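# Slide the door fully open with a Stretch robot

## Task

Push or pull the sliding door until it stops at its fully open end and stays there by itself, not held by the robot. Do not let the door slam at either end. The coffee table must still be standing upright when finished, and the robot must not tip over or be left leaning.

## Robot and tools

ROBOT. A Hello Robot Stretch 4 in a physics simulation: an omni-wheel base, a lift on a mast, one telescoping arm reaching forward, a wrist with yaw, pitch and roll, and a two-finger gripper. It is about 1.6 m tall; the base rim lies within 0.23 m of the base origin. Cameras: head_camera, head_left_camera, head_right_camera (all on the head) and wrist_camera.

FRAMES. Base frame: origin on the floor below the base centre, x forward, y left, z up. hand_pose (the pinch point between open fingertips) is reported in this frame and may be somewhat off. The odometry frame is the base frame as it stood when the scene began; base_odometry counts wheel rotation, so slip shows up as travel. Heading runs -3.142 to 3.142, positive left.

execute_actions(actions, cameras). actions is a list holding one action or none (empty list = just report state and images). An action may contain "base", "joints" or both, plus optional "pace" and "contact_limits"; or only {"end_of_arm": "enable_torque"} to re-power wrist or gripper motors that shut off. base is relative to where the base last measured itself and takes exactly one key: translate_m (metres, forward +, -2 to 2), strafe_m (metres sideways, left +, -2 to 2) or rotate_rad (radians, counter-clockwise +, -3.2 to 3.2). joints are absolute targets by name: lift_m 0 to 1.2 m; arm_m 0 to 0.55 m extension; wrist_yaw_rad -1.134 to 4.276 (0 forward, + left, 3.14 folded back, above 3.4 the arm may interfere); wrist_pitch_rad -1.117 to 4.259 (0 level, 1.57 pointing down); wrist_roll_rad -1.117 to 4.259 (0 fingers level, + clockwise viewed from behind); gripper_m -0.038 to 0.141 m fingertip gap (below 0 they squeeze together). Joint targets outside range get clipped and the result says so; unknown keys or other bad values cause the whole call to be rejected. pace is "slow", "default", "fast" or "max" (base up to 0.1/0.3/0.4/0.6 m/s and 1/2/3/4 rad/s; slower with the lift high). contact_limits only takes arm_m, 0 (gentlest) to 0.75 (firmest), default 0.5. Each action runs at most 15 s. cameras: list of names, null or ["all"] for all, [] for none. Omitted joints may keep pushing toward old targets. If a call reports a stop, further motion calls in the same reply are skipped.

wait(seconds 0 to 10): nothing commanded, returns state and images. zoom_image(camera, region [x0,y0,x1,y1] pixels, at most 504x504) enlarges part of the latest full image. read_manual(section) only gives licence texts. finished_scene(scene 1 or 2) ends the scene irreversibly and reports success; the next scene's task arrives then.

RESULTS. base_status and joint_status: "done"; "off_target" (stopped short, may still push); "contact_stop_at_<key>" (hit something; that part goes slack); "limit_stop_at_<name>" (built-in limit, e.g. own_body, tilt); "time_out"; "torque_fault" (wrist/gripper motor overloaded and limp until enable_torque). on_its_own lists things not commanded this call; "held at" is a held target, not the actual position. lidar_m: 12 distances, sector 1 straight ahead then counter-clockwise (4 left, 7 behind, 10 right); "-" = nothing or closer than 0.25 m; misses glass and thin legs. wrist_depth_mm: 7x7 grid of median depths 100 to 2000 mm, top-left first. turned_by_wheels vs turned_by_imu differing by over ~0.1 rad means slip or collision. base_tilt in degrees (forward, right positive), with fixed offset up to ~1.5. motor_effort in percent of max, peak in brackets; wheels positive = turn right. Gripper reading does not prove a grip; a firm squeeze shows in gripper effort.

HINTS AND DANGERS. To unfold at the start, send lift_m 0.4 with wrist_yaw_rad 0 together. Move the door gently (slow pace, modest contact limit) and let it come to rest at its open end without hitting hard; release it so it stays open on its own. Avoid bumping the coffee table. Tipping risk rises with strong pushes or pulls, a high gripper, high contact limits, or driving and turning with loads over 1 kg at arm_m above 0.2. A tilt over 6 degrees triggers limit_stop_at_tilt and disables lift, arm and wheels. Wrist pitched up (below -0.2) with large roll can trigger own_body stops.

Each tool is called after "Request:" as name(argument=value, ...), one argument or row to a line, values as JSON.

## Session

I'll start by looking at the scene.

Request:
execute_actions(
  actions=[],
)

Scene clock: 0.00 s.
base_odometry: x=+0.000 y=+0.000 heading=+0.000 (m, m, rad; odometry frame)
turned_by_wheels: +0.000 (rad since the last result)
turned_by_imu: +0.000 (rad since the last result)
base_tilt: forward=-0.5 right=+0.5 (deg)
lidar_m: 1.57 1.86 0.94 0.83 0.86 1.04 1.40 1.40 1.58 1.56 1.38 1.05
base_status: not commanded
joint_positions: lift_m=+0.135 arm_m=+0.003 wrist_yaw_rad=+3.171 wrist_pitch_rad=-0.016 wrist_roll_rad=+0.017 gripper_m=+0.057
joint_status: not commanded
motor_effort: lift_m=+19 arm_m=-2 wrist_yaw_rad=+0 wrist_pitch_rad=-7 wrist_roll_rad=-1 gripper_m=-1 wheel_0=+1 wheel_1=-1 wheel_2=+1 (%)
hand_pose: x=-0.1175 y=+0.0788 z=+0.3174 quat_wxyz=(-0.015, +0.008, +0.009, +1.000) (m; base frame)
wrist_depth_mm: - 136 1537 1576 1618 1160 917 / - 120 169 1537 1661 1205 931 / - 123 170 1576 1708 1182 946 / 119 138 270 1576 1661 1205 960 / 225 1397 1499 1618 1618 1255 976 / 946 1138 196 1118 201 1008 904 / 496 759 788 - 768 699 723
pictures: head_camera, head_left_camera, head_right_camera, wrist_camera
Images, in order (width x height): head_camera 420x560, head_left_camera 420x672, head_right_camera 420x672, wrist_camera 616x392.

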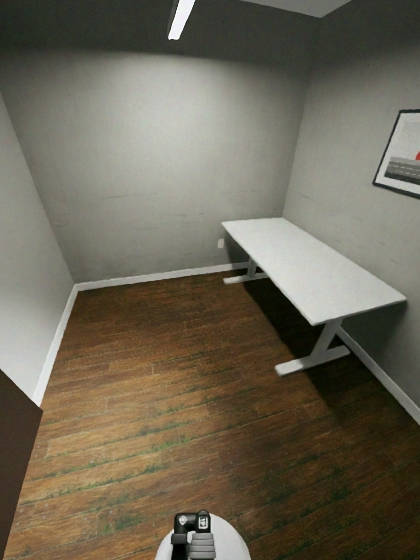

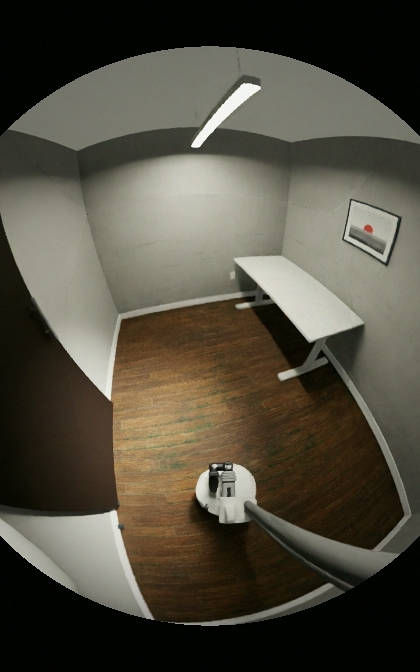

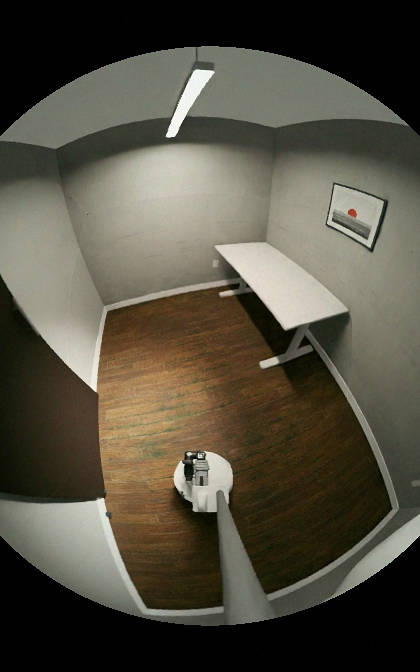

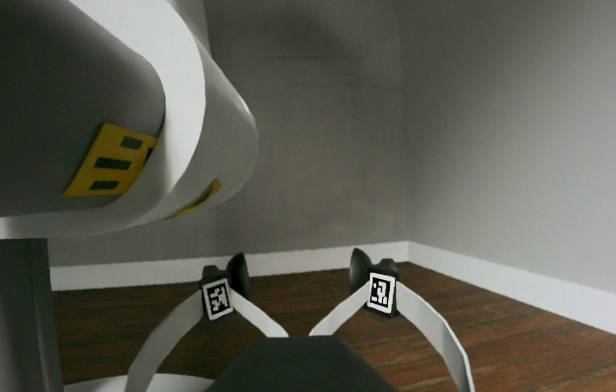

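Request:
execute_actions(
  actions=[
    {"base": {"rotate_rad": 1.5}, "joints": {"lift_m": 0.4, "wrist_yaw_rad": 0}},
  ],
)

Scene clock: 5.60 s.
base_odometry: x=+0.000 y=+0.000 heading=+1.499 (m, m, rad; odometry frame)
turned_by_wheels: +1.499 (rad since the last result)
turned_by_imu: +1.494 (rad since the last result)
base_tilt: forward=-0.5 right=+0.5 (deg)
lidar_m: 0.87 0.84 1.02 1.39 1.37 1.55 1.55 1.55 1.05 1.41 2.14 1.07
base_status: done
joint_positions: lift_m=+0.400 arm_m=+0.003 wrist_yaw_rad=+0.000 wrist_pitch_rad=-0.016 wrist_roll_rad=+0.017 gripper_m=+0.057
joint_status: all done
motor_effort: lift_m=+21(20) arm_m=-2(2) wrist_yaw_rad=-2(7) wrist_pitch_rad=-9(9) wrist_roll_rad=+1(1) gripper_m=-3(1) wheel_0=-4(8) wheel_1=-3(8) wheel_2=-2(7) (%)
hand_pose: x=+0.4619 y=-0.0873 z=+0.5826 quat_wxyz=(+1.000, +0.009, -0.008, +0.000) (m; base frame)
wrist_depth_mm: 585 615 676 741 809 904 1078 / 585 621 676 750 809 891 1098 / 585 627 668 750 820 904 1098 / 585 634 683 741 809 904 1098 / 585 627 668 750 809 917 1098 / 591 621 198 741 200 931 1118 / 585 621 668 - 831 931 1118
pictures: head_camera, head_left_camera, head_right_camera, wrist_camera
camera_calibration (this result's frames):
wrist_camera: T_world_to_cam=[[-0.0245093, -0.998466, -0.0496534, -0.0544443], [-0.0219643, 0.0501942, -0.998498, 0.648178], [0.999458, -0.0233819, -0.0231608, -0.218362], [0, 0, 0, 1]] pos_world=[0.231147, -0.0920013, 0.639443]
Images, in order (width x height): head_camera 420x560, head_left_camera 420x672, head_right_camera 420x672, wrist_camera 616x392.

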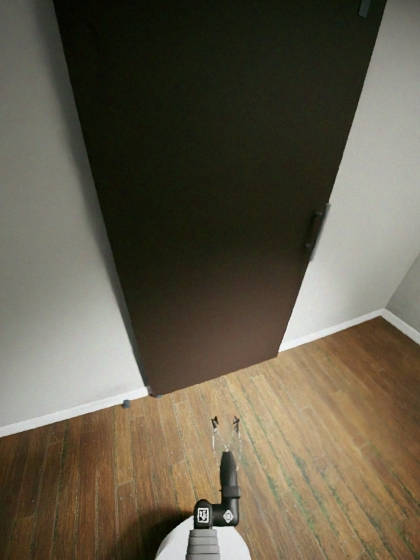

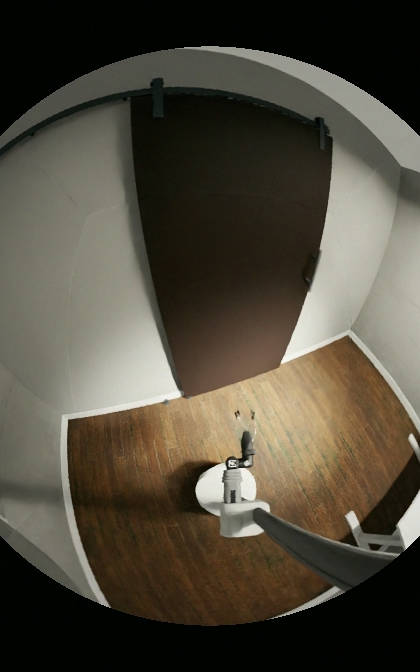

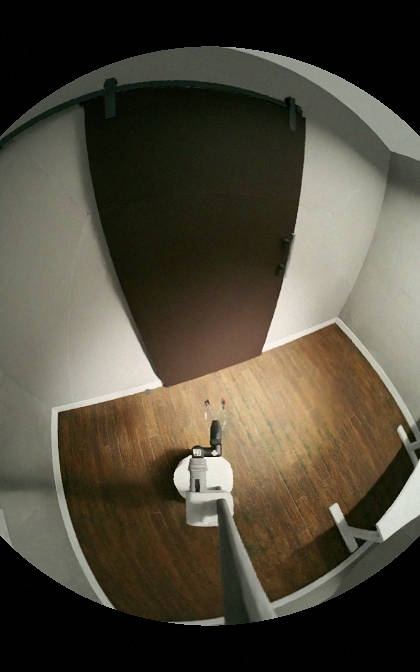

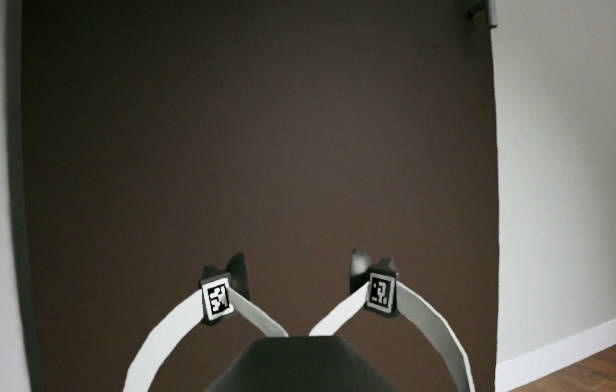

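Request:
zoom_image(
  camera="head_camera",
  region=[80, 350, 220, 440],
)

Request:
zoom_image(
  camera="head_camera",
  region=[270, 180, 370, 290],
)

Request:
zoom_image(
  camera="head_left_camera",
  region=[0, 60, 420, 220],
)

Region (80, 350, 220, 440) of head_camera's 420x560 image, scaled by 3.600, with more detail than that image has; it fills the top 324 rows of this view, and the rest is white.

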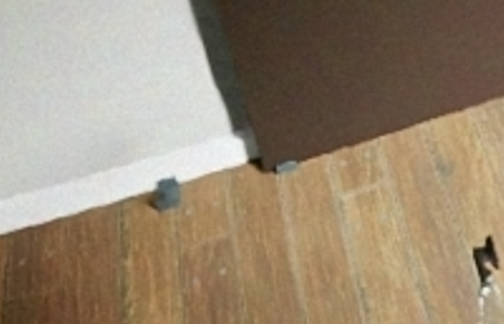

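Region (270, 180, 370, 290) of head_camera's 420x560 image, scaled by 4.582, with more detail than that image has; it fills the left 458 columns of this view, and the rest is white.

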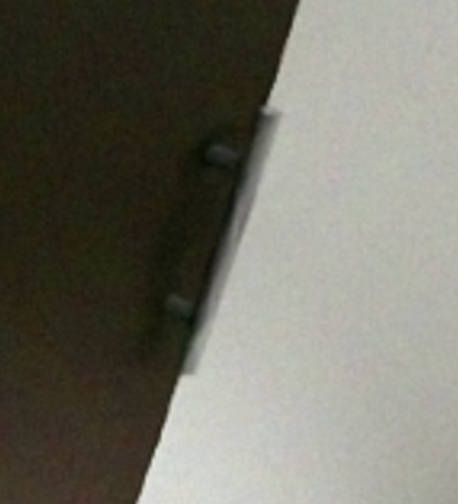

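Region (0, 60, 420, 220) of head_left_camera's 420x672 image, scaled by 1.200, with more detail than that image has; it fills the top 192 rows of this view, and the rest is white.

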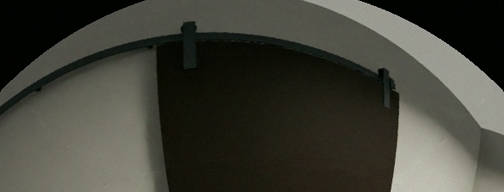

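Request:
zoom_image(
  camera="head_camera",
  region=[105, 380, 175, 420],
)

Request:
zoom_image(
  camera="head_left_camera",
  region=[130, 370, 220, 420],
)

Region (105, 380, 175, 420) of head_camera's 420x560 image, scaled by 7.200, with more detail than that image has; it fills the top 288 rows of this view, and the rest is white.

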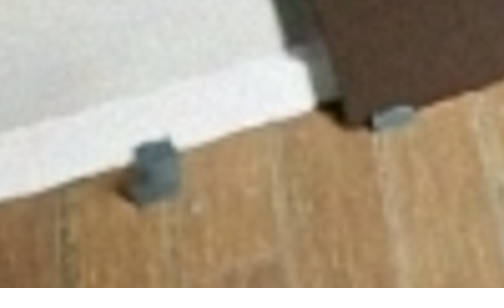

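Region (130, 370, 220, 420) of head_left_camera's 420x672 image, scaled by 5.600, with more detail than that image has.

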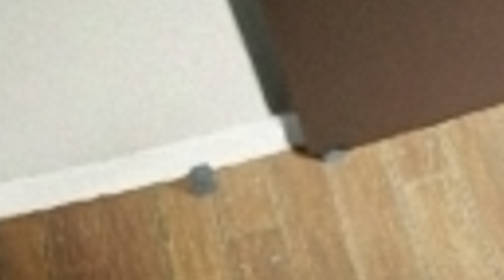

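Request:
execute_actions(
  actions=[
    {"base": {"rotate_rad": 0.317}, "joints": {"gripper_m": 0.1}},
  ],
  cameras=[],
)

Request:
execute_actions(
  actions=[
    {"base": {"strafe_m": -0.78}, "joints": {"lift_m": 0.94}, "pace": "fast"},
  ],
  cameras=["head_camera", "wrist_camera"],
)

Scene clock: 90.83 s.
base_odometry: x=+0.000 y=+0.000 heading=+1.815 (m, m, rad; odometry frame)
turned_by_wheels: +0.316 (rad since the last result)
turned_by_imu: +0.315 (rad since the last result)
base_tilt: forward=-0.4 right=+0.5 (deg)
lidar_m: 0.85 0.94 1.31 1.38 1.42 1.64 1.56 1.05 1.09 2.32 1.18 0.89
base_status: done
joint_positions: lift_m=+0.400 arm_m=+0.003 wrist_yaw_rad=+0.000 wrist_pitch_rad=-0.016 wrist_roll_rad=+0.017 gripper_m=+0.100
joint_status: all done
motor_effort: lift_m=+21(21) arm_m=-2(2) wrist_yaw_rad=-1(1) wrist_pitch_rad=-8(9) wrist_roll_rad=-2(0) gripper_m=+0(3) wheel_0=-5(7) wheel_1=-4(8) wheel_2=-3(8) (%)
hand_pose: x=+0.4619 y=-0.0874 z=+0.5826 quat_wxyz=(+1.000, +0.009, -0.008, +0.000) (m; base frame)
wrist_depth_mm: 676 691 634 640 661 654 676 / 676 683 640 654 661 661 668 / 683 683 640 647 661 654 676 / 691 691 640 654 661 676 683 / 691 699 654 668 661 683 691 / 699 699 204 661 668 676 683 / 691 707 661 - 676 676 699
pictures: none
No camera images: the call's "cameras" was empty. Leave "cameras" out to get every camera's image.

Scene clock: 93.93 s.
base_odometry: x=+0.757 y=+0.189 heading=+1.815 (m, m, rad; odometry frame)
turned_by_wheels: +0.000 (rad since the last result)
turned_by_imu: -0.003 (rad since the last result)
base_tilt: forward=-0.5 right=+0.5 (deg)
lidar_m: 0.83 0.92 1.27 2.13 2.23 1.61 0.72 0.77 1.07 1.53 1.37 0.97
base_status: done
joint_positions: lift_m=+0.940 arm_m=+0.003 wrist_yaw_rad=+0.000 wrist_pitch_rad=-0.016 wrist_roll_rad=+0.017 gripper_m=+0.100
joint_status: all done
motor_effort: lift_m=+20(23) arm_m=-2(2) wrist_yaw_rad=+0(1) wrist_pitch_rad=-6(7) wrist_roll_rad=-2(1) gripper_m=+1(3) wheel_0=+0(14) wheel_1=+0(14) wheel_2=+0(4) (%)
hand_pose: x=+0.4619 y=-0.0874 z=+1.1227 quat_wxyz=(+1.000, +0.009, -0.008, +0.000) (m; base frame)
wrist_depth_mm: 634 640 647 668 732 741 750 / 634 654 654 661 732 750 741 / 634 654 661 676 732 750 759 / 647 654 661 676 732 750 759 / 640 654 661 668 741 759 768 / 654 661 203 676 741 741 768 / 654 654 676 - 750 759 768
pictures: head_camera, wrist_camera
camera_calibration (this result's frames):
wrist_camera: T_world_to_cam=[[-0.0248349, -0.998458, -0.0496536, -0.0275718], [-0.0219464, 0.0502014, -0.998498, 1.18743], [0.999451, -0.0237079, -0.0231593, -0.205855], [0, 0, 0, 1]] pos_world=[0.231117, -0.0920201, 1.17951]
Images, in order (width x height): head_camera 420x560, wrist_camera 616x392.

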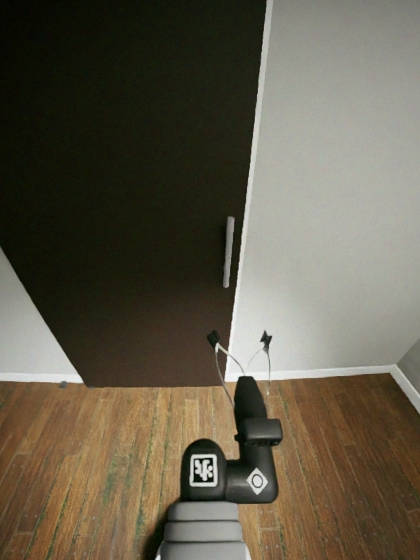

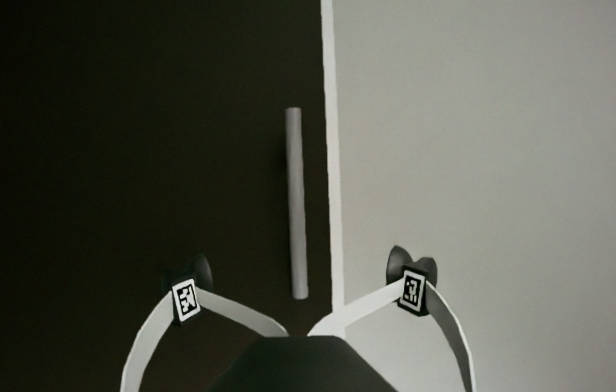

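Request:
zoom_image(
  camera="head_camera",
  region=[0, 340, 420, 420],
)

Region (0, 340, 420, 420) of head_camera's 420x560 image, scaled by 1.200, with more detail than that image has; it fills the top 96 rows of this view, and the rest is white.

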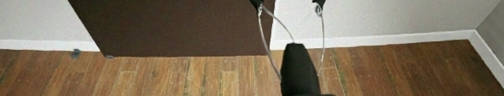

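Request:
execute_actions(
  actions=[
    {"base": {"rotate_rad": 0.02}, "joints": {"lift_m": 0.97, "arm_m": 0.3}},
  ],
  cameras=["head_camera", "wrist_camera"],
)

Scene clock: 149.90 s.
base_odometry: x=+0.757 y=+0.189 heading=+1.834 (m, m, rad; odometry frame)
turned_by_wheels: +0.019 (rad since the last result)
turned_by_imu: +0.019 (rad since the last result)
base_tilt: forward=-0.5 right=+0.5 (deg)
lidar_m: 0.81 0.90 1.35 2.15 2.21 1.61 0.73 0.76 1.06 1.53 1.36 0.98
base_status: done
joint_positions: lift_m=+0.970 arm_m=+0.299 wrist_yaw_rad=+0.000 wrist_pitch_rad=-0.016 wrist_roll_rad=+0.017 gripper_m=+0.100
joint_status: all done
motor_effort: lift_m=+21(20) arm_m=+5(3) wrist_yaw_rad=+0(1) wrist_pitch_rad=-6(7) wrist_roll_rad=+0(1) gripper_m=-1(1) wheel_0=-4(7) wheel_1=-5(5) wheel_2=-2(6) (%)
hand_pose: x=+0.7585 y=-0.0874 z=+1.1527 quat_wxyz=(+1.000, +0.009, -0.008, +0.000) (m; base frame)
wrist_depth_mm: 355 359 362 366 430 430 430 / 359 362 364 368 427 430 436 / 359 364 366 370 430 436 436 / 362 366 368 373 433 439 439 / 366 366 373 375 377 439 445 / 364 370 203 312 377 439 445 / 368 370 375 - 442 445 449
pictures: head_camera, wrist_camera
camera_calibration (this result's frames):
wrist_camera: T_world_to_cam=[[-0.0249169, -0.998455, -0.0496567, -0.0186749], [-0.0218256, 0.0502036, -0.9985, 1.22379], [0.999451, -0.0237957, -0.0230428, -0.501782], [0, 0, 0, 1]] pos_world=[0.527752, -0.0920252, 1.20947]
Images, in order (width x height): head_camera 420x560, wrist_camera 616x392.

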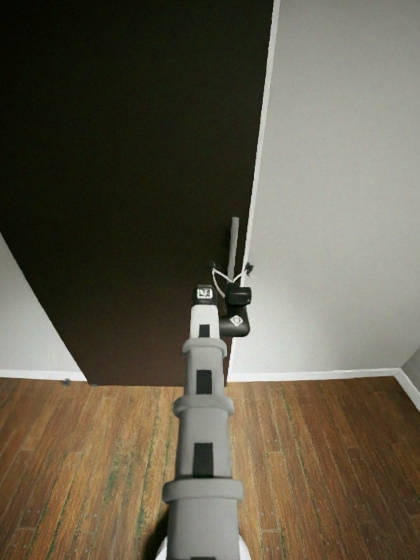

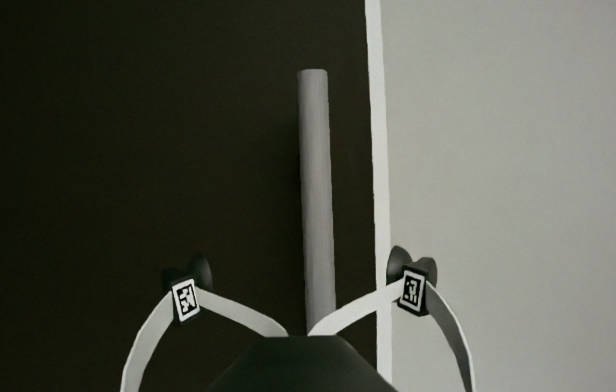

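Request:
execute_actions(
  actions=[
    {"joints": {"arm_m": 0.39}, "contact_limits": {"arm_m": 0.2}},
  ],
  cameras=["wrist_camera"],
)

Request:
execute_actions(
  actions=[
    {"joints": {"gripper_m": 0.0}},
  ],
  cameras=["head_camera", "wrist_camera"],
)

Scene clock: 161.53 s.
base_odometry: x=+0.757 y=+0.189 heading=+1.834 (m, m, rad; odometry frame)
turned_by_wheels: +0.000 (rad since the last result)
turned_by_imu: +0.000 (rad since the last result)
base_tilt: forward=-0.5 right=+0.6 (deg)
lidar_m: 0.82 0.90 1.34 2.14 2.18 1.58 0.74 0.76 1.07 1.52 1.34 0.96
base_status: not commanded
joint_positions: lift_m=+0.970 arm_m=+0.389 wrist_yaw_rad=+0.000 wrist_pitch_rad=-0.016 wrist_roll_rad=+0.017 gripper_m=+0.100
joint_status: all done
motor_effort: lift_m=+21(21) arm_m=+5(4) wrist_yaw_rad=+0(0) wrist_pitch_rad=-8(7) wrist_roll_rad=-1(0) gripper_m=-2(1) wheel_0=-4(4) wheel_1=-5(4) wheel_2=-2(1) (%)
contact_limits: arm_m 0.2
hand_pose: x=+0.8485 y=-0.0874 z=+1.1527 quat_wxyz=(+1.000, +0.009, -0.008, +0.000) (m; base frame)
wrist_depth_mm: 270 271 274 276 322 342 342 / 271 273 276 278 324 342 345 / 273 276 278 278 282 342 345 / 273 276 278 220 285 345 347 / 276 278 281 220 286 345 347 / 277 278 203 219 286 351 353 / 277 279 283 - 289 347 355
pictures: wrist_camera
camera_calibration (this result's frames):
wrist_camera: T_world_to_cam=[[-0.0249832, -0.998454, -0.0496567, -0.0163955], [-0.0218161, 0.0502049, -0.998501, 1.22575], [0.99945, -0.0238624, -0.0230366, -0.591728], [0, 0, 0, 1]] pos_world=[0.617734, -0.092029, 1.20947]
Images, in order (width x height): wrist_camera 616x392.

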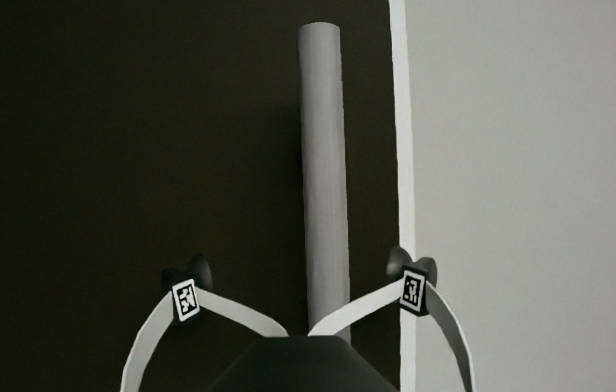

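Scene clock: 163.33 s.
base_odometry: x=+0.757 y=+0.189 heading=+1.835 (m, m, rad; odometry frame)
turned_by_wheels: +0.000 (rad since the last result)
turned_by_imu: +0.000 (rad since the last result)
base_tilt: forward=-0.4 right=+0.5 (deg)
lidar_m: 0.83 0.88 1.35 2.14 2.20 1.61 0.74 0.77 1.08 1.54 1.34 0.95
base_status: not commanded
joint_positions: lift_m=+0.970 arm_m=+0.390 wrist_yaw_rad=+0.005 wrist_pitch_rad=-0.016 wrist_roll_rad=+0.017 gripper_m=+0.000
joint_status: all done
on_its_own: wrist_yaw_rad is at rest, and its effort (-14) is outside its rest range (-13 to +13)
motor_effort: lift_m=+21(21) arm_m=+2(5) wrist_yaw_rad=-14(25) wrist_pitch_rad=-8(7) wrist_roll_rad=+1(1) gripper_m=-19(16) wheel_0=-4(4) wheel_1=-4(5) wheel_2=+1(1) (%)
hand_pose: x=+0.8495 y=-0.0860 z=+1.1527 quat_wxyz=(+1.000, +0.009, -0.008, +0.003) (m; base frame)
wrist_depth_mm: 268 268 272 273 322 336 340 / 268 270 273 213 322 338 338 / 271 273 276 274 324 338 343 / 272 273 277 278 327 342 345 / 273 276 277 211 329 343 343 / 274 276 189 211 187 343 347 / 276 277 279 - 330 349 349
pictures: head_camera, wrist_camera
camera_calibration (this result's frames):
wrist_camera: T_world_to_cam=[[-0.0200118, -0.998566, -0.0496563, -0.019169], [-0.0220658, 0.0500953, -0.998501, 1.2259], [0.999556, -0.018886, -0.0230367, -0.592349], [0, 0, 0, 1]] pos_world=[0.618754, -0.0917407, 1.20947]
Images, in order (width x height): head_camera 420x560, wrist_camera 616x392.

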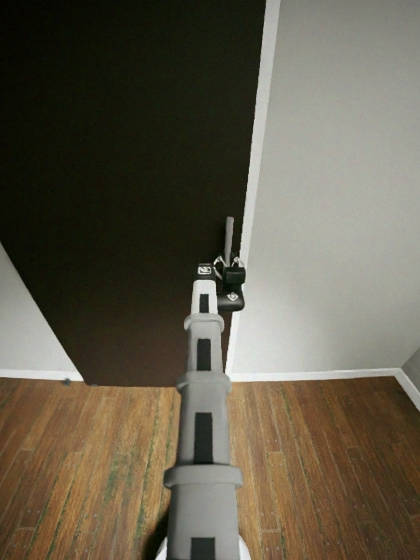

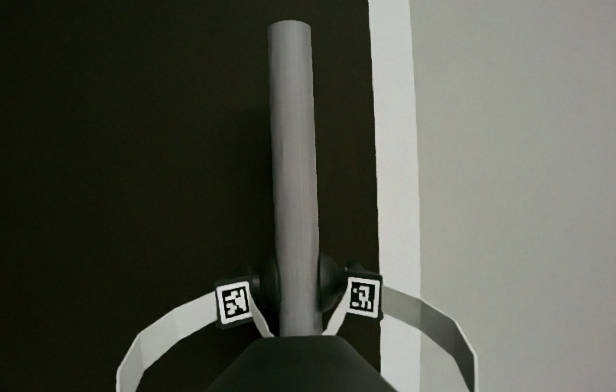

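Request:
execute_actions(
  actions=[
    {"base": {"strafe_m": 0.25}, "pace": "slow"},
  ],
  cameras=["head_camera", "wrist_camera"],
)

Scene clock: 175.80 s.
base_odometry: x=+0.516 y=+0.124 heading=+1.834 (m, m, rad; odometry frame)
turned_by_wheels: -0.001 (rad since the last result)
turned_by_imu: -0.002 (rad since the last result)
base_tilt: forward=-0.4 right=+0.5 (deg)
lidar_m: 0.81 0.89 1.32 1.92 1.99 1.63 0.78 0.79 1.06 1.79 1.34 0.98
base_status: done
joint_positions: lift_m=+0.970 arm_m=+0.390 wrist_yaw_rad=-0.003 wrist_pitch_rad=-0.016 wrist_roll_rad=+0.017 gripper_m=+0.000
joint_status: not commanded
motor_effort: lift_m=+21(21) arm_m=+1(1) wrist_yaw_rad=+9(34) wrist_pitch_rad=-8(8) wrist_roll_rad=+1(0) gripper_m=-17(18) wheel_0=-9(23) wheel_1=+5(9) wheel_2=-3(7) (%)
hand_pose: x=+0.8489 y=-0.0884 z=+1.1527 quat_wxyz=(+1.000, +0.009, -0.008, -0.002) (m; base frame)
wrist_depth_mm: 267 268 272 274 - - 389 / 267 270 273 274 - - 394 / 268 271 276 277 - - 399 / 272 273 276 216 - - 394 / 272 274 277 216 - - 397 / 274 276 187 212 187 - 410 / 274 274 279 - - 1863 404
pictures: head_camera, wrist_camera
camera_calibration (this result's frames):
wrist_camera: T_world_to_cam=[[-0.0282362, -0.998367, -0.0496571, -0.0145532], [-0.0216562, 0.0502762, -0.998501, 1.22568], [0.999367, -0.0271185, -0.0230404, -0.592387], [0, 0, 0, 1]] pos_world=[0.618144, -0.0922165, 1.20947]
Images, in order (width x height): head_camera 420x560, wrist_camera 616x392.

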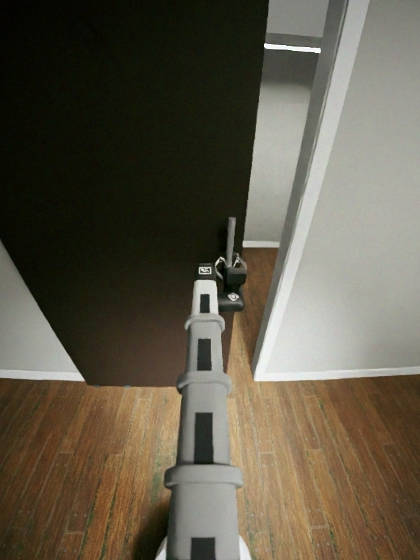

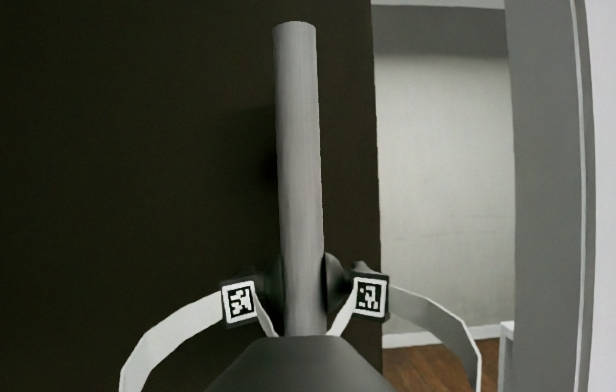

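Request:
execute_actions(
  actions=[
    {"base": {"strafe_m": 0.5}, "pace": "slow"},
  ],
)

Scene clock: 187.83 s.
base_odometry: x=+0.033 y=-0.006 heading=+1.834 (m, m, rad; odometry frame)
turned_by_wheels: +0.000 (rad since the last result)
turned_by_imu: -0.004 (rad since the last result)
base_tilt: forward=-0.4 right=+0.5 (deg)
lidar_m: 0.80 0.89 1.31 1.38 1.42 1.62 1.53 1.03 1.07 2.28 1.36 1.28
base_status: done
joint_positions: lift_m=+0.970 arm_m=+0.390 wrist_yaw_rad=-0.004 wrist_pitch_rad=-0.016 wrist_roll_rad=+0.017 gripper_m=+0.000
joint_status: not commanded
motor_effort: lift_m=+21(21) arm_m=+1(1) wrist_yaw_rad=+12(29) wrist_pitch_rad=-9(8) wrist_roll_rad=+0(1) gripper_m=-12(14) wheel_0=-6(18) wheel_1=+5(8) wheel_2=-3(6) (%)
hand_pose: x=+0.8488 y=-0.0887 z=+1.1527 quat_wxyz=(+1.000, +0.009, -0.008, -0.002) (m; base frame)
wrist_depth_mm: 264 266 270 272 - - - / 266 267 270 273 - - - / 266 270 273 274 - - - / 267 270 274 276 - - - / 270 272 274 213 - - - / 271 273 187 209 187 - - / 273 274 278 - - - -
pictures: head_camera, head_left_camera, head_right_camera, wrist_camera
camera_calibration (this result's frames):
wrist_camera: T_world_to_cam=[[-0.0293168, -0.998336, -0.0496564, -0.013948], [-0.0216132, 0.0502992, -0.9985, 1.22565], [0.999336, -0.0281996, -0.0230519, -0.592359], [0, 0, 0, 1]] pos_world=[0.618047, -0.0922785, 1.20947]
Images, in order (width x height): head_camera 420x560, head_left_camera 420x672, head_right_camera 420x672, wrist_camera 616x392.

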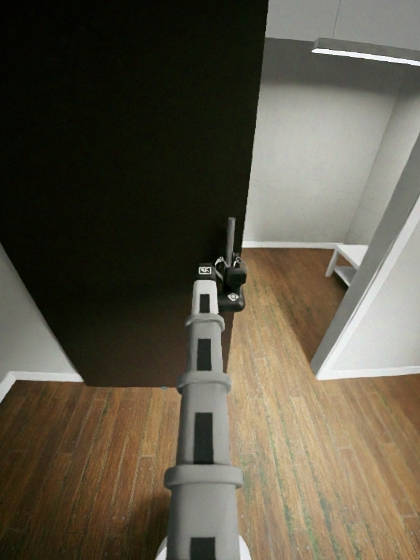

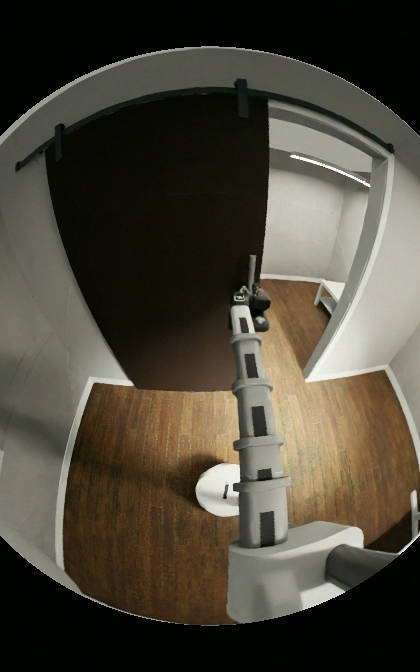

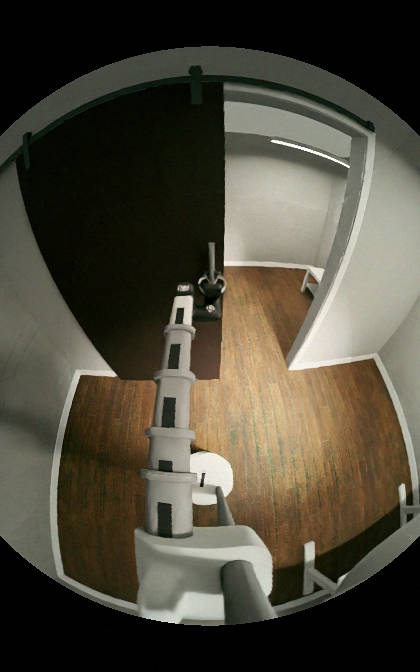

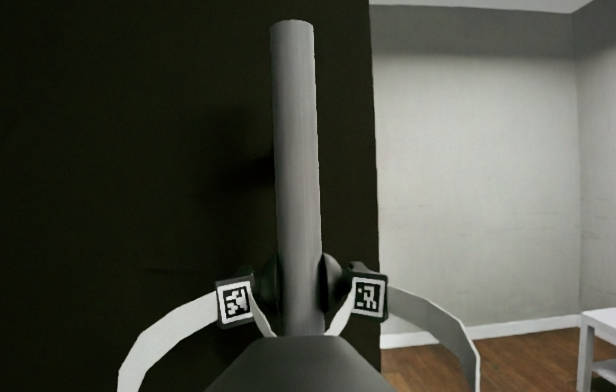

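Request:
zoom_image(
  camera="head_left_camera",
  region=[0, 90, 140, 210],
)

Request:
zoom_image(
  camera="head_left_camera",
  region=[200, 60, 420, 200],
)

Region (0, 90, 140, 210) of head_left_camera's 420x672 image, scaled by 3.600, with more detail than that image has; it fills the top 432 rows of this view, and the rest is white.

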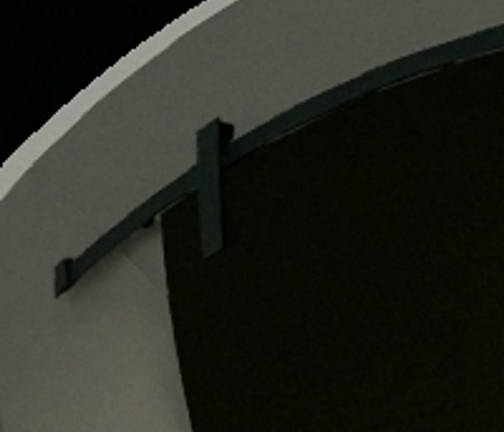

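Region (200, 60, 420, 200) of head_left_camera's 420x672 image, scaled by 2.291, with more detail than that image has; it fills the top 321 rows of this view, and the rest is white.

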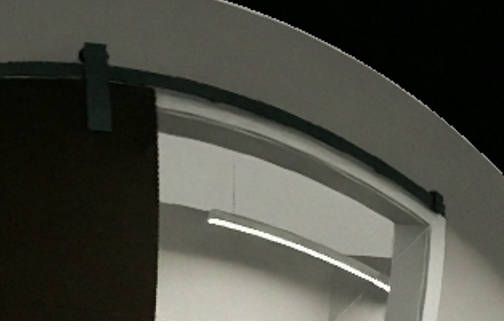

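Request:
execute_actions(
  actions=[
    {"base": {"strafe_m": 0.15}, "pace": "slow"},
  ],
  cameras=["head_left_camera", "wrist_camera"],
)

Scene clock: 214.47 s.
base_odometry: x=-0.112 y=-0.045 heading=+1.833 (m, m, rad; odometry frame)
turned_by_wheels: +0.000 (rad since the last result)
turned_by_imu: -0.002 (rad since the last result)
base_tilt: forward=-0.4 right=+0.5 (deg)
lidar_m: 0.80 0.90 1.32 1.26 1.29 1.61 1.55 1.19 1.14 2.41 1.39 1.41
base_status: done
joint_positions: lift_m=+0.970 arm_m=+0.390 wrist_yaw_rad=-0.003 wrist_pitch_rad=-0.016 wrist_roll_rad=+0.017 gripper_m=+0.000
joint_status: not commanded
motor_effort: lift_m=+21(21) arm_m=+1(0) wrist_yaw_rad=+10(37) wrist_pitch_rad=-8(7) wrist_roll_rad=+0(1) gripper_m=-13(15) wheel_0=-4(21) wheel_1=+6(8) wheel_2=-6(5) (%)
hand_pose: x=+0.8489 y=-0.0884 z=+1.1527 quat_wxyz=(+1.000, +0.009, -0.008, -0.002) (m; base frame)
wrist_depth_mm: 263 265 268 270 - - - / 263 266 268 212 - - - / 266 268 271 273 - - - / 266 271 272 273 - - - / 268 271 273 210 - - - / 271 273 189 210 188 - - / 271 273 277 - - - -
pictures: head_left_camera, wrist_camera
camera_calibration (this result's frames):
wrist_camera: T_world_to_cam=[[-0.0282758, -0.998366, -0.0496568, -0.0145312], [-0.0216439, 0.0502765, -0.998501, 1.22567], [0.999366, -0.0271587, -0.0230301, -0.592402], [0, 0, 0, 1]] pos_world=[0.618144, -0.0922188, 1.20947]
Images, in order (width x height): head_left_camera 420x672, wrist_camera 616x392.

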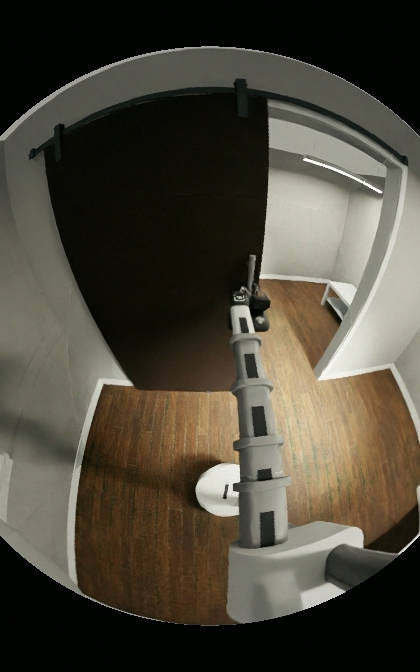

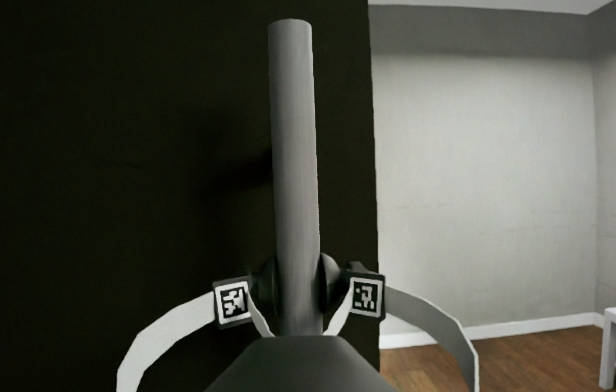

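Request:
zoom_image(
  camera="head_left_camera",
  region=[0, 90, 140, 210],
)

Region (0, 90, 140, 210) of head_left_camera's 420x672 image, scaled by 3.600, with more detail than that image has; it fills the top 432 rows of this view, and the rest is white.

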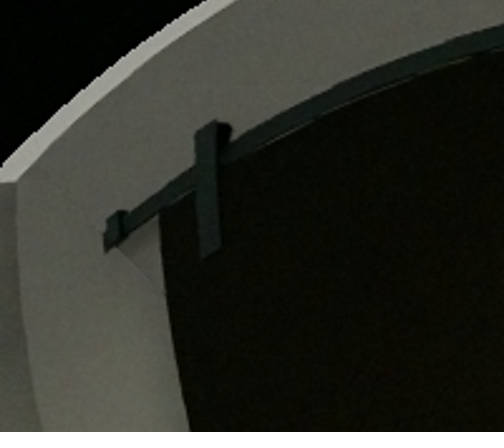

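Request:
execute_actions(
  actions=[
    {"base": {"strafe_m": 0.04}, "pace": "slow"},
  ],
  cameras=["wrist_camera"],
)

Scene clock: 242.80 s.
base_odometry: x=-0.150 y=-0.055 heading=+1.834 (m, m, rad; odometry frame)
turned_by_wheels: +0.000 (rad since the last result)
turned_by_imu: +0.000 (rad since the last result)
base_tilt: forward=-0.5 right=+0.5 (deg)
lidar_m: 0.81 0.90 1.32 1.21 1.24 1.60 1.52 1.26 1.17 2.47 1.43 1.48
base_status: done
joint_positions: lift_m=+0.970 arm_m=+0.390 wrist_yaw_rad=+0.004 wrist_pitch_rad=-0.016 wrist_roll_rad=+0.017 gripper_m=+0.000
joint_status: not commanded
motor_effort: lift_m=+21(21) arm_m=+1(1) wrist_yaw_rad=-12(36) wrist_pitch_rad=-7(8) wrist_roll_rad=+0(0) gripper_m=-13(16) wheel_0=+1(18) wheel_1=+8(11) wheel_2=-3(5) (%)
hand_pose: x=+0.8496 y=-0.0863 z=+1.1527 quat_wxyz=(+1.000, +0.009, -0.008, +0.002) (m; base frame)
wrist_depth_mm: 265 265 267 271 - - - / 264 268 268 212 - - - / 265 268 271 211 - - - / 267 271 272 211 - - - / 268 271 273 210 - - - / 270 272 187 209 187 - - / 272 272 276 - - - -
pictures: wrist_camera
camera_calibration (this result's frames):
wrist_camera: T_world_to_cam=[[-0.0210663, -0.998544, -0.0496555, -0.0185755], [-0.0220414, 0.0501183, -0.9985, 1.22589], [0.999535, -0.0199403, -0.0230651, -0.592458], [0, 0, 0, 1]] pos_world=[0.618812, -0.0918019, 1.20947]
Images, in order (width x height): wrist_camera 616x392.

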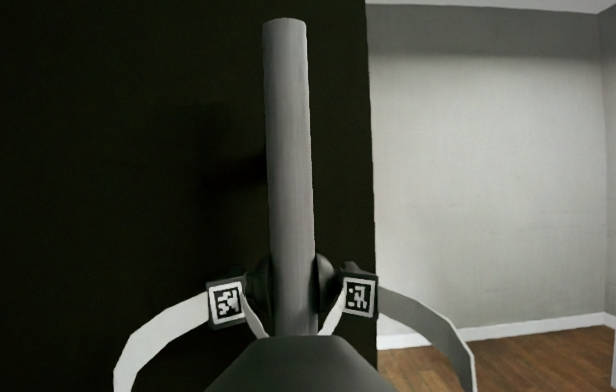

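Request:
execute_actions(
  actions=[
    {"base": {"strafe_m": 0.04}, "pace": "slow"},
  ],
  cameras=["head_left_camera", "wrist_camera"],
)

Scene clock: 246.60 s.
base_odometry: x=-0.188 y=-0.066 heading=+1.834 (m, m, rad; odometry frame)
turned_by_wheels: +0.001 (rad since the last result)
turned_by_imu: +0.000 (rad since the last result)
base_tilt: forward=-0.5 right=+0.5 (deg)
lidar_m: 0.79 0.91 1.26 1.17 1.23 1.63 1.53 1.32 1.15 2.51 1.46 2.61
base_status: done
joint_positions: lift_m=+0.970 arm_m=+0.390 wrist_yaw_rad=+0.005 wrist_pitch_rad=-0.016 wrist_roll_rad=+0.017 gripper_m=+0.000
joint_status: not commanded
on_its_own: wrist_yaw_rad is at rest, and its effort (-14) is outside its rest range (-13 to +13)
motor_effort: lift_m=+21(21) arm_m=+1(1) wrist_yaw_rad=-14(30) wrist_pitch_rad=-8(9) wrist_roll_rad=-2(0) gripper_m=-14(14) wheel_0=+1(17) wheel_1=+6(11) wheel_2=-1(6) (%)
hand_pose: x=+0.8497 y=-0.0859 z=+1.1526 quat_wxyz=(+1.000, +0.009, -0.008, +0.003) (m; base frame)
wrist_depth_mm: 263 265 266 268 315 - - / 264 266 270 209 317 - - / 264 268 270 207 320 - - / 268 270 272 211 320 - - / 268 270 272 207 324 - - / 268 272 187 207 188 - - / 271 271 276 - 325 - -
pictures: head_left_camera, wrist_camera
camera_calibration (this result's frames):
wrist_camera: T_world_to_cam=[[-0.0197551, -0.998571, -0.0496528, -0.0193138], [-0.0222088, 0.0500885, -0.998498, 1.22598], [0.999558, -0.0186226, -0.0231665, -0.592356], [0, 0, 0, 1]] pos_world=[0.618941, -0.0917253, 1.20946]
Images, in order (width x height): head_left_camera 420x672, wrist_camera 616x392.

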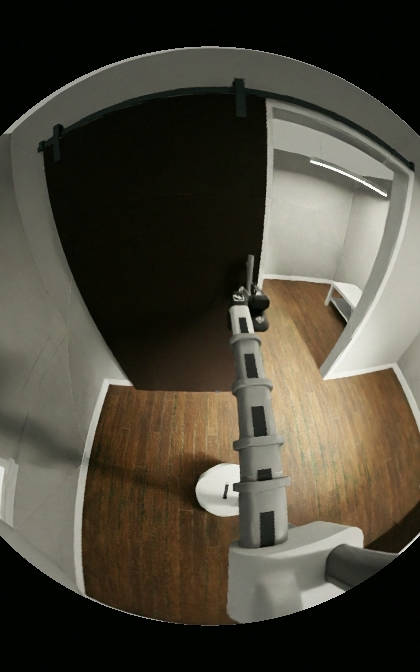

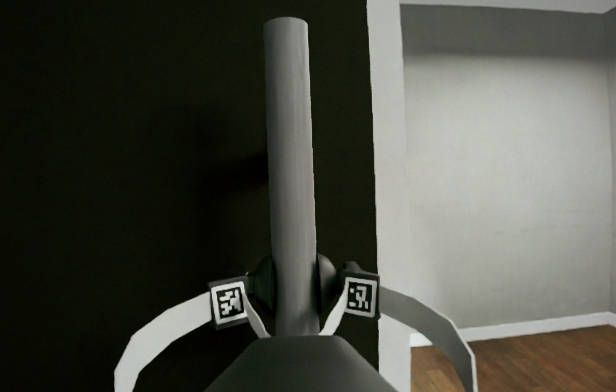

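Request:
execute_actions(
  actions=[
    {"base": {"strafe_m": 0.03}, "pace": "slow"},
  ],
  cameras=["head_left_camera", "wrist_camera"],
)

Scene clock: 251.20 s.
base_odometry: x=-0.217 y=-0.073 heading=+1.835 (m, m, rad; odometry frame)
turned_by_wheels: +0.000 (rad since the last result)
turned_by_imu: +0.000 (rad since the last result)
base_tilt: forward=-0.5 right=+0.5 (deg)
lidar_m: 0.77 0.89 1.23 1.12 1.18 1.62 1.55 1.34 1.16 2.54 1.46 2.63
base_status: done
joint_positions: lift_m=+0.970 arm_m=+0.390 wrist_yaw_rad=+0.005 wrist_pitch_rad=-0.016 wrist_roll_rad=+0.017 gripper_m=+0.000
joint_status: not commanded
on_its_own: wrist_yaw_rad is at rest, and its effort (-15) is outside its rest range (-13 to +13)
motor_effort: lift_m=+21(21) arm_m=+1(1) wrist_yaw_rad=-15(26) wrist_pitch_rad=-7(8) wrist_roll_rad=-1(0) gripper_m=-13(16) wheel_0=+1(18) wheel_1=+5(8) wheel_2=-1(2) (%)
hand_pose: x=+0.8497 y=-0.0860 z=+1.1526 quat_wxyz=(+1.000, +0.009, -0.008, +0.003) (m; base frame)
wrist_depth_mm: 263 265 266 268 315 - - / 265 266 268 208 319 - - / 265 266 270 208 319 - - / 266 268 271 213 320 - - / 268 271 272 206 324 - - / 270 271 189 207 186 - - / 270 273 276 - 325 - -
pictures: head_left_camera, wrist_camera
camera_calibration (this result's frames):
wrist_camera: T_world_to_cam=[[-0.0199223, -0.998568, -0.0496529, -0.0192199], [-0.0222003, 0.0500923, -0.998498, 1.22598], [0.999555, -0.0187901, -0.0231665, -0.592355], [0, 0, 0, 1]] pos_world=[0.618926, -0.091735, 1.20946]
Images, in order (width x height): head_left_camera 420x672, wrist_camera 616x392.

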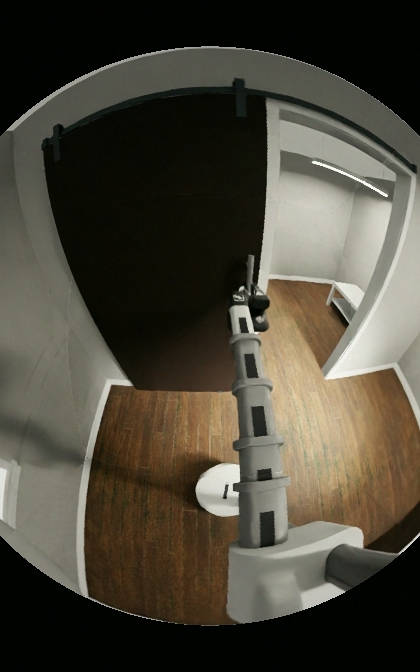

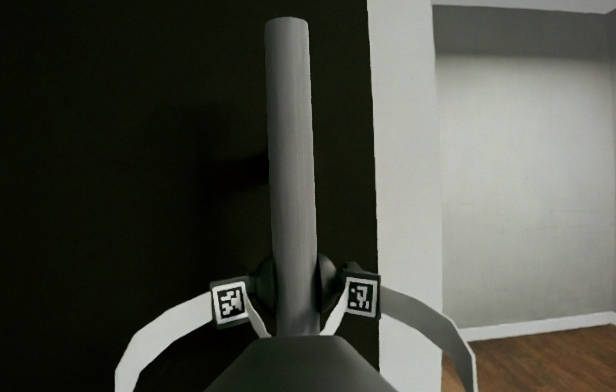

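Request:
execute_actions(
  actions=[
    {"base": {"strafe_m": 0.03}, "pace": "slow"},
  ],
  cameras=["head_left_camera", "wrist_camera"],
)

Scene clock: 263.13 s.
base_odometry: x=-0.246 y=-0.081 heading=+1.835 (m, m, rad; odometry frame)
turned_by_wheels: +0.000 (rad since the last result)
turned_by_imu: +0.000 (rad since the last result)
base_tilt: forward=-0.5 right=+0.4 (deg)
lidar_m: 0.81 0.88 1.18 1.10 1.15 1.61 1.55 1.38 1.21 2.58 1.49 2.70
base_status: done
joint_positions: lift_m=+0.970 arm_m=+0.390 wrist_yaw_rad=+0.005 wrist_pitch_rad=-0.016 wrist_roll_rad=+0.017 gripper_m=+0.000
joint_status: not commanded
on_its_own: wrist_yaw_rad is at rest, and its effort (-15) is outside its rest range (-13 to +13)
motor_effort: lift_m=+21(21) arm_m=+1(0) wrist_yaw_rad=-15(27) wrist_pitch_rad=-7(8) wrist_roll_rad=+1(1) gripper_m=-15(15) wheel_0=+1(18) wheel_1=+5(6) wheel_2=-2(2) (%)
hand_pose: x=+0.8497 y=-0.0860 z=+1.1526 quat_wxyz=(+1.000, +0.009, -0.008, +0.003) (m; base frame)
wrist_depth_mm: 262 264 267 270 317 - - / 264 265 266 208 315 - - / 264 265 270 207 319 - - / 266 268 270 211 322 - - / 267 271 272 206 325 - - / 270 272 189 207 187 - - / 271 271 274 - 327 - -
pictures: head_left_camera, wrist_camera
camera_calibration (this result's frames):
wrist_camera: T_world_to_cam=[[-0.0199128, -0.998568, -0.0496529, -0.0192253], [-0.0222009, 0.0500922, -0.998498, 1.22598], [0.999555, -0.0187805, -0.0231666, -0.592356], [0, 0, 0, 1]] pos_world=[0.618928, -0.0917345, 1.20946]
Images, in order (width x height): head_left_camera 420x672, wrist_camera 616x392.

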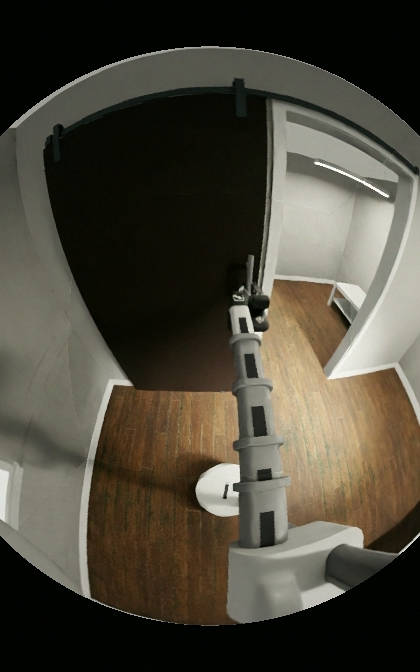

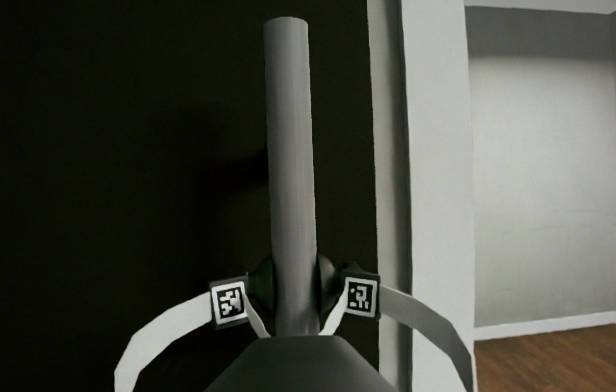

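Request:
zoom_image(
  camera="head_left_camera",
  region=[0, 90, 140, 210],
)

Region (0, 90, 140, 210) of head_left_camera's 420x672 image, scaled by 3.600, with more detail than that image has; it fills the top 432 rows of this view, and the rest is white.

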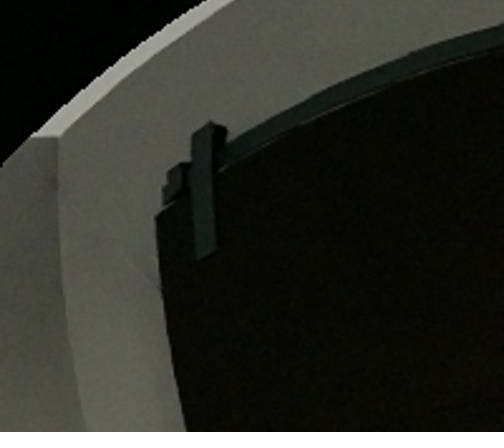

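Request:
execute_actions(
  actions=[
    {"base": {"strafe_m": 0.02}, "pace": "slow"},
  ],
  cameras=["head_left_camera", "wrist_camera"],
)

Scene clock: 268.97 s.
base_odometry: x=-0.265 y=-0.086 heading=+1.835 (m, m, rad; odometry frame)
turned_by_wheels: +0.000 (rad since the last result)
turned_by_imu: +0.000 (rad since the last result)
base_tilt: forward=-0.4 right=+0.5 (deg)
lidar_m: 0.84 0.88 1.18 1.08 1.13 1.61 1.54 1.41 1.22 2.60 1.50 0.97
base_status: done
joint_positions: lift_m=+0.970 arm_m=+0.390 wrist_yaw_rad=+0.002 wrist_pitch_rad=-0.016 wrist_roll_rad=+0.017 gripper_m=+0.000
joint_status: not commanded
motor_effort: lift_m=+21(21) arm_m=+1(0) wrist_yaw_rad=-7(23) wrist_pitch_rad=-9(8) wrist_roll_rad=+1(0) gripper_m=-14(16) wheel_0=-4(14) wheel_1=+3(7) wheel_2=-3(4) (%)
hand_pose: x=+0.8494 y=-0.0867 z=+1.1526 quat_wxyz=(+1.000, +0.009, -0.008, +0.001) (m; base frame)
wrist_depth_mm: 263 263 267 268 327 - - / 263 266 268 206 329 322 - / 266 265 270 209 330 324 - / 265 270 270 272 332 324 - / 267 270 272 209 336 327 - / 268 270 190 206 186 329 - / 271 271 274 - 338 329 -
pictures: head_left_camera, wrist_camera
camera_calibration (this result's frames):
wrist_camera: T_world_to_cam=[[-0.0225638, -0.998512, -0.0496531, -0.0177385], [-0.0220677, 0.0501511, -0.998498, 1.22591], [0.999502, -0.0214341, -0.0231665, -0.592327], [0, 0, 0, 1]] pos_world=[0.618684, -0.0918886, 1.20946]
Images, in order (width x height): head_left_camera 420x672, wrist_camera 616x392.

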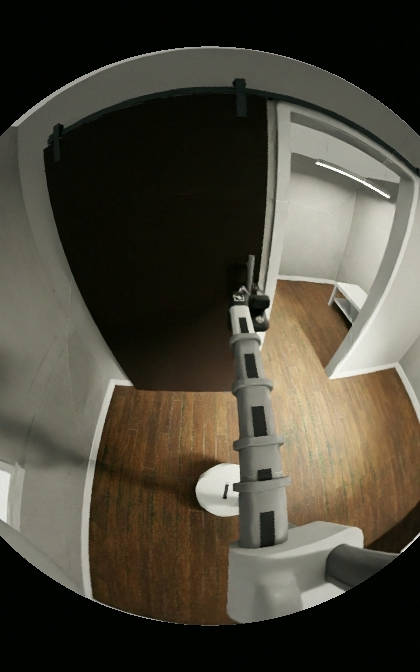

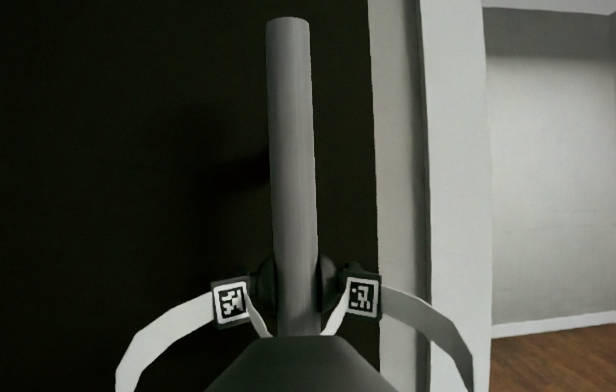

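Request:
execute_actions(
  actions=[
    {"base": {"strafe_m": 0.015}, "pace": "slow"},
  ],
  cameras=["wrist_camera"],
)

Scene clock: 272.33 s.
base_odometry: x=-0.279 y=-0.090 heading=+1.834 (m, m, rad; odometry frame)
turned_by_wheels: -0.001 (rad since the last result)
turned_by_imu: -0.001 (rad since the last result)
base_tilt: forward=-0.5 right=+0.4 (deg)
lidar_m: 0.82 0.91 1.19 1.08 1.12 1.59 1.54 1.44 1.28 2.59 1.53 0.96
base_status: done
joint_positions: lift_m=+0.970 arm_m=+0.390 wrist_yaw_rad=-0.004 wrist_pitch_rad=-0.016 wrist_roll_rad=+0.017 gripper_m=+0.000
joint_status: not commanded
motor_effort: lift_m=+21(21) arm_m=+1(1) wrist_yaw_rad=+10(18) wrist_pitch_rad=-8(9) wrist_roll_rad=-1(1) gripper_m=-15(14) wheel_0=-10(10) wheel_1=+3(8) wheel_2=-2(4) (%)
hand_pose: x=+0.8489 y=-0.0885 z=+1.1526 quat_wxyz=(+1.000, +0.009, -0.008, -0.002) (m; base frame)
wrist_depth_mm: 260 263 266 268 329 322 - / 262 264 267 268 332 324 - / 262 265 270 272 332 325 - / 264 266 270 212 336 325 - / 266 268 271 211 338 329 - / 267 270 187 208 187 329 - / 267 268 274 - 340 334 -
pictures: wrist_camera
camera_calibration (this result's frames):
wrist_camera: T_world_to_cam=[[-0.0286457, -0.998356, -0.0496537, -0.0143272], [-0.021762, 0.0502852, -0.998498, 1.22573], [0.999353, -0.0275221, -0.0231667, -0.592243], [0, 0, 0, 1]] pos_world=[0.618124, -0.0922397, 1.20946]
Images, in order (width x height): wrist_camera 616x392.

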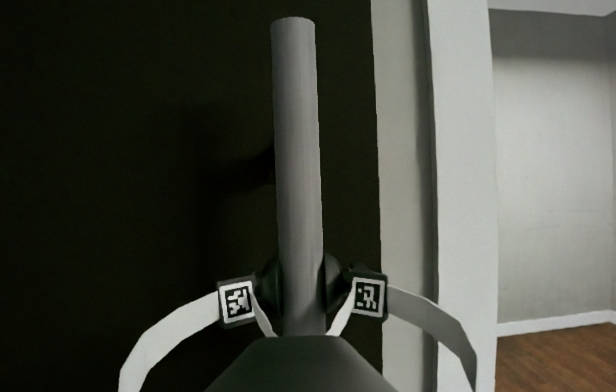

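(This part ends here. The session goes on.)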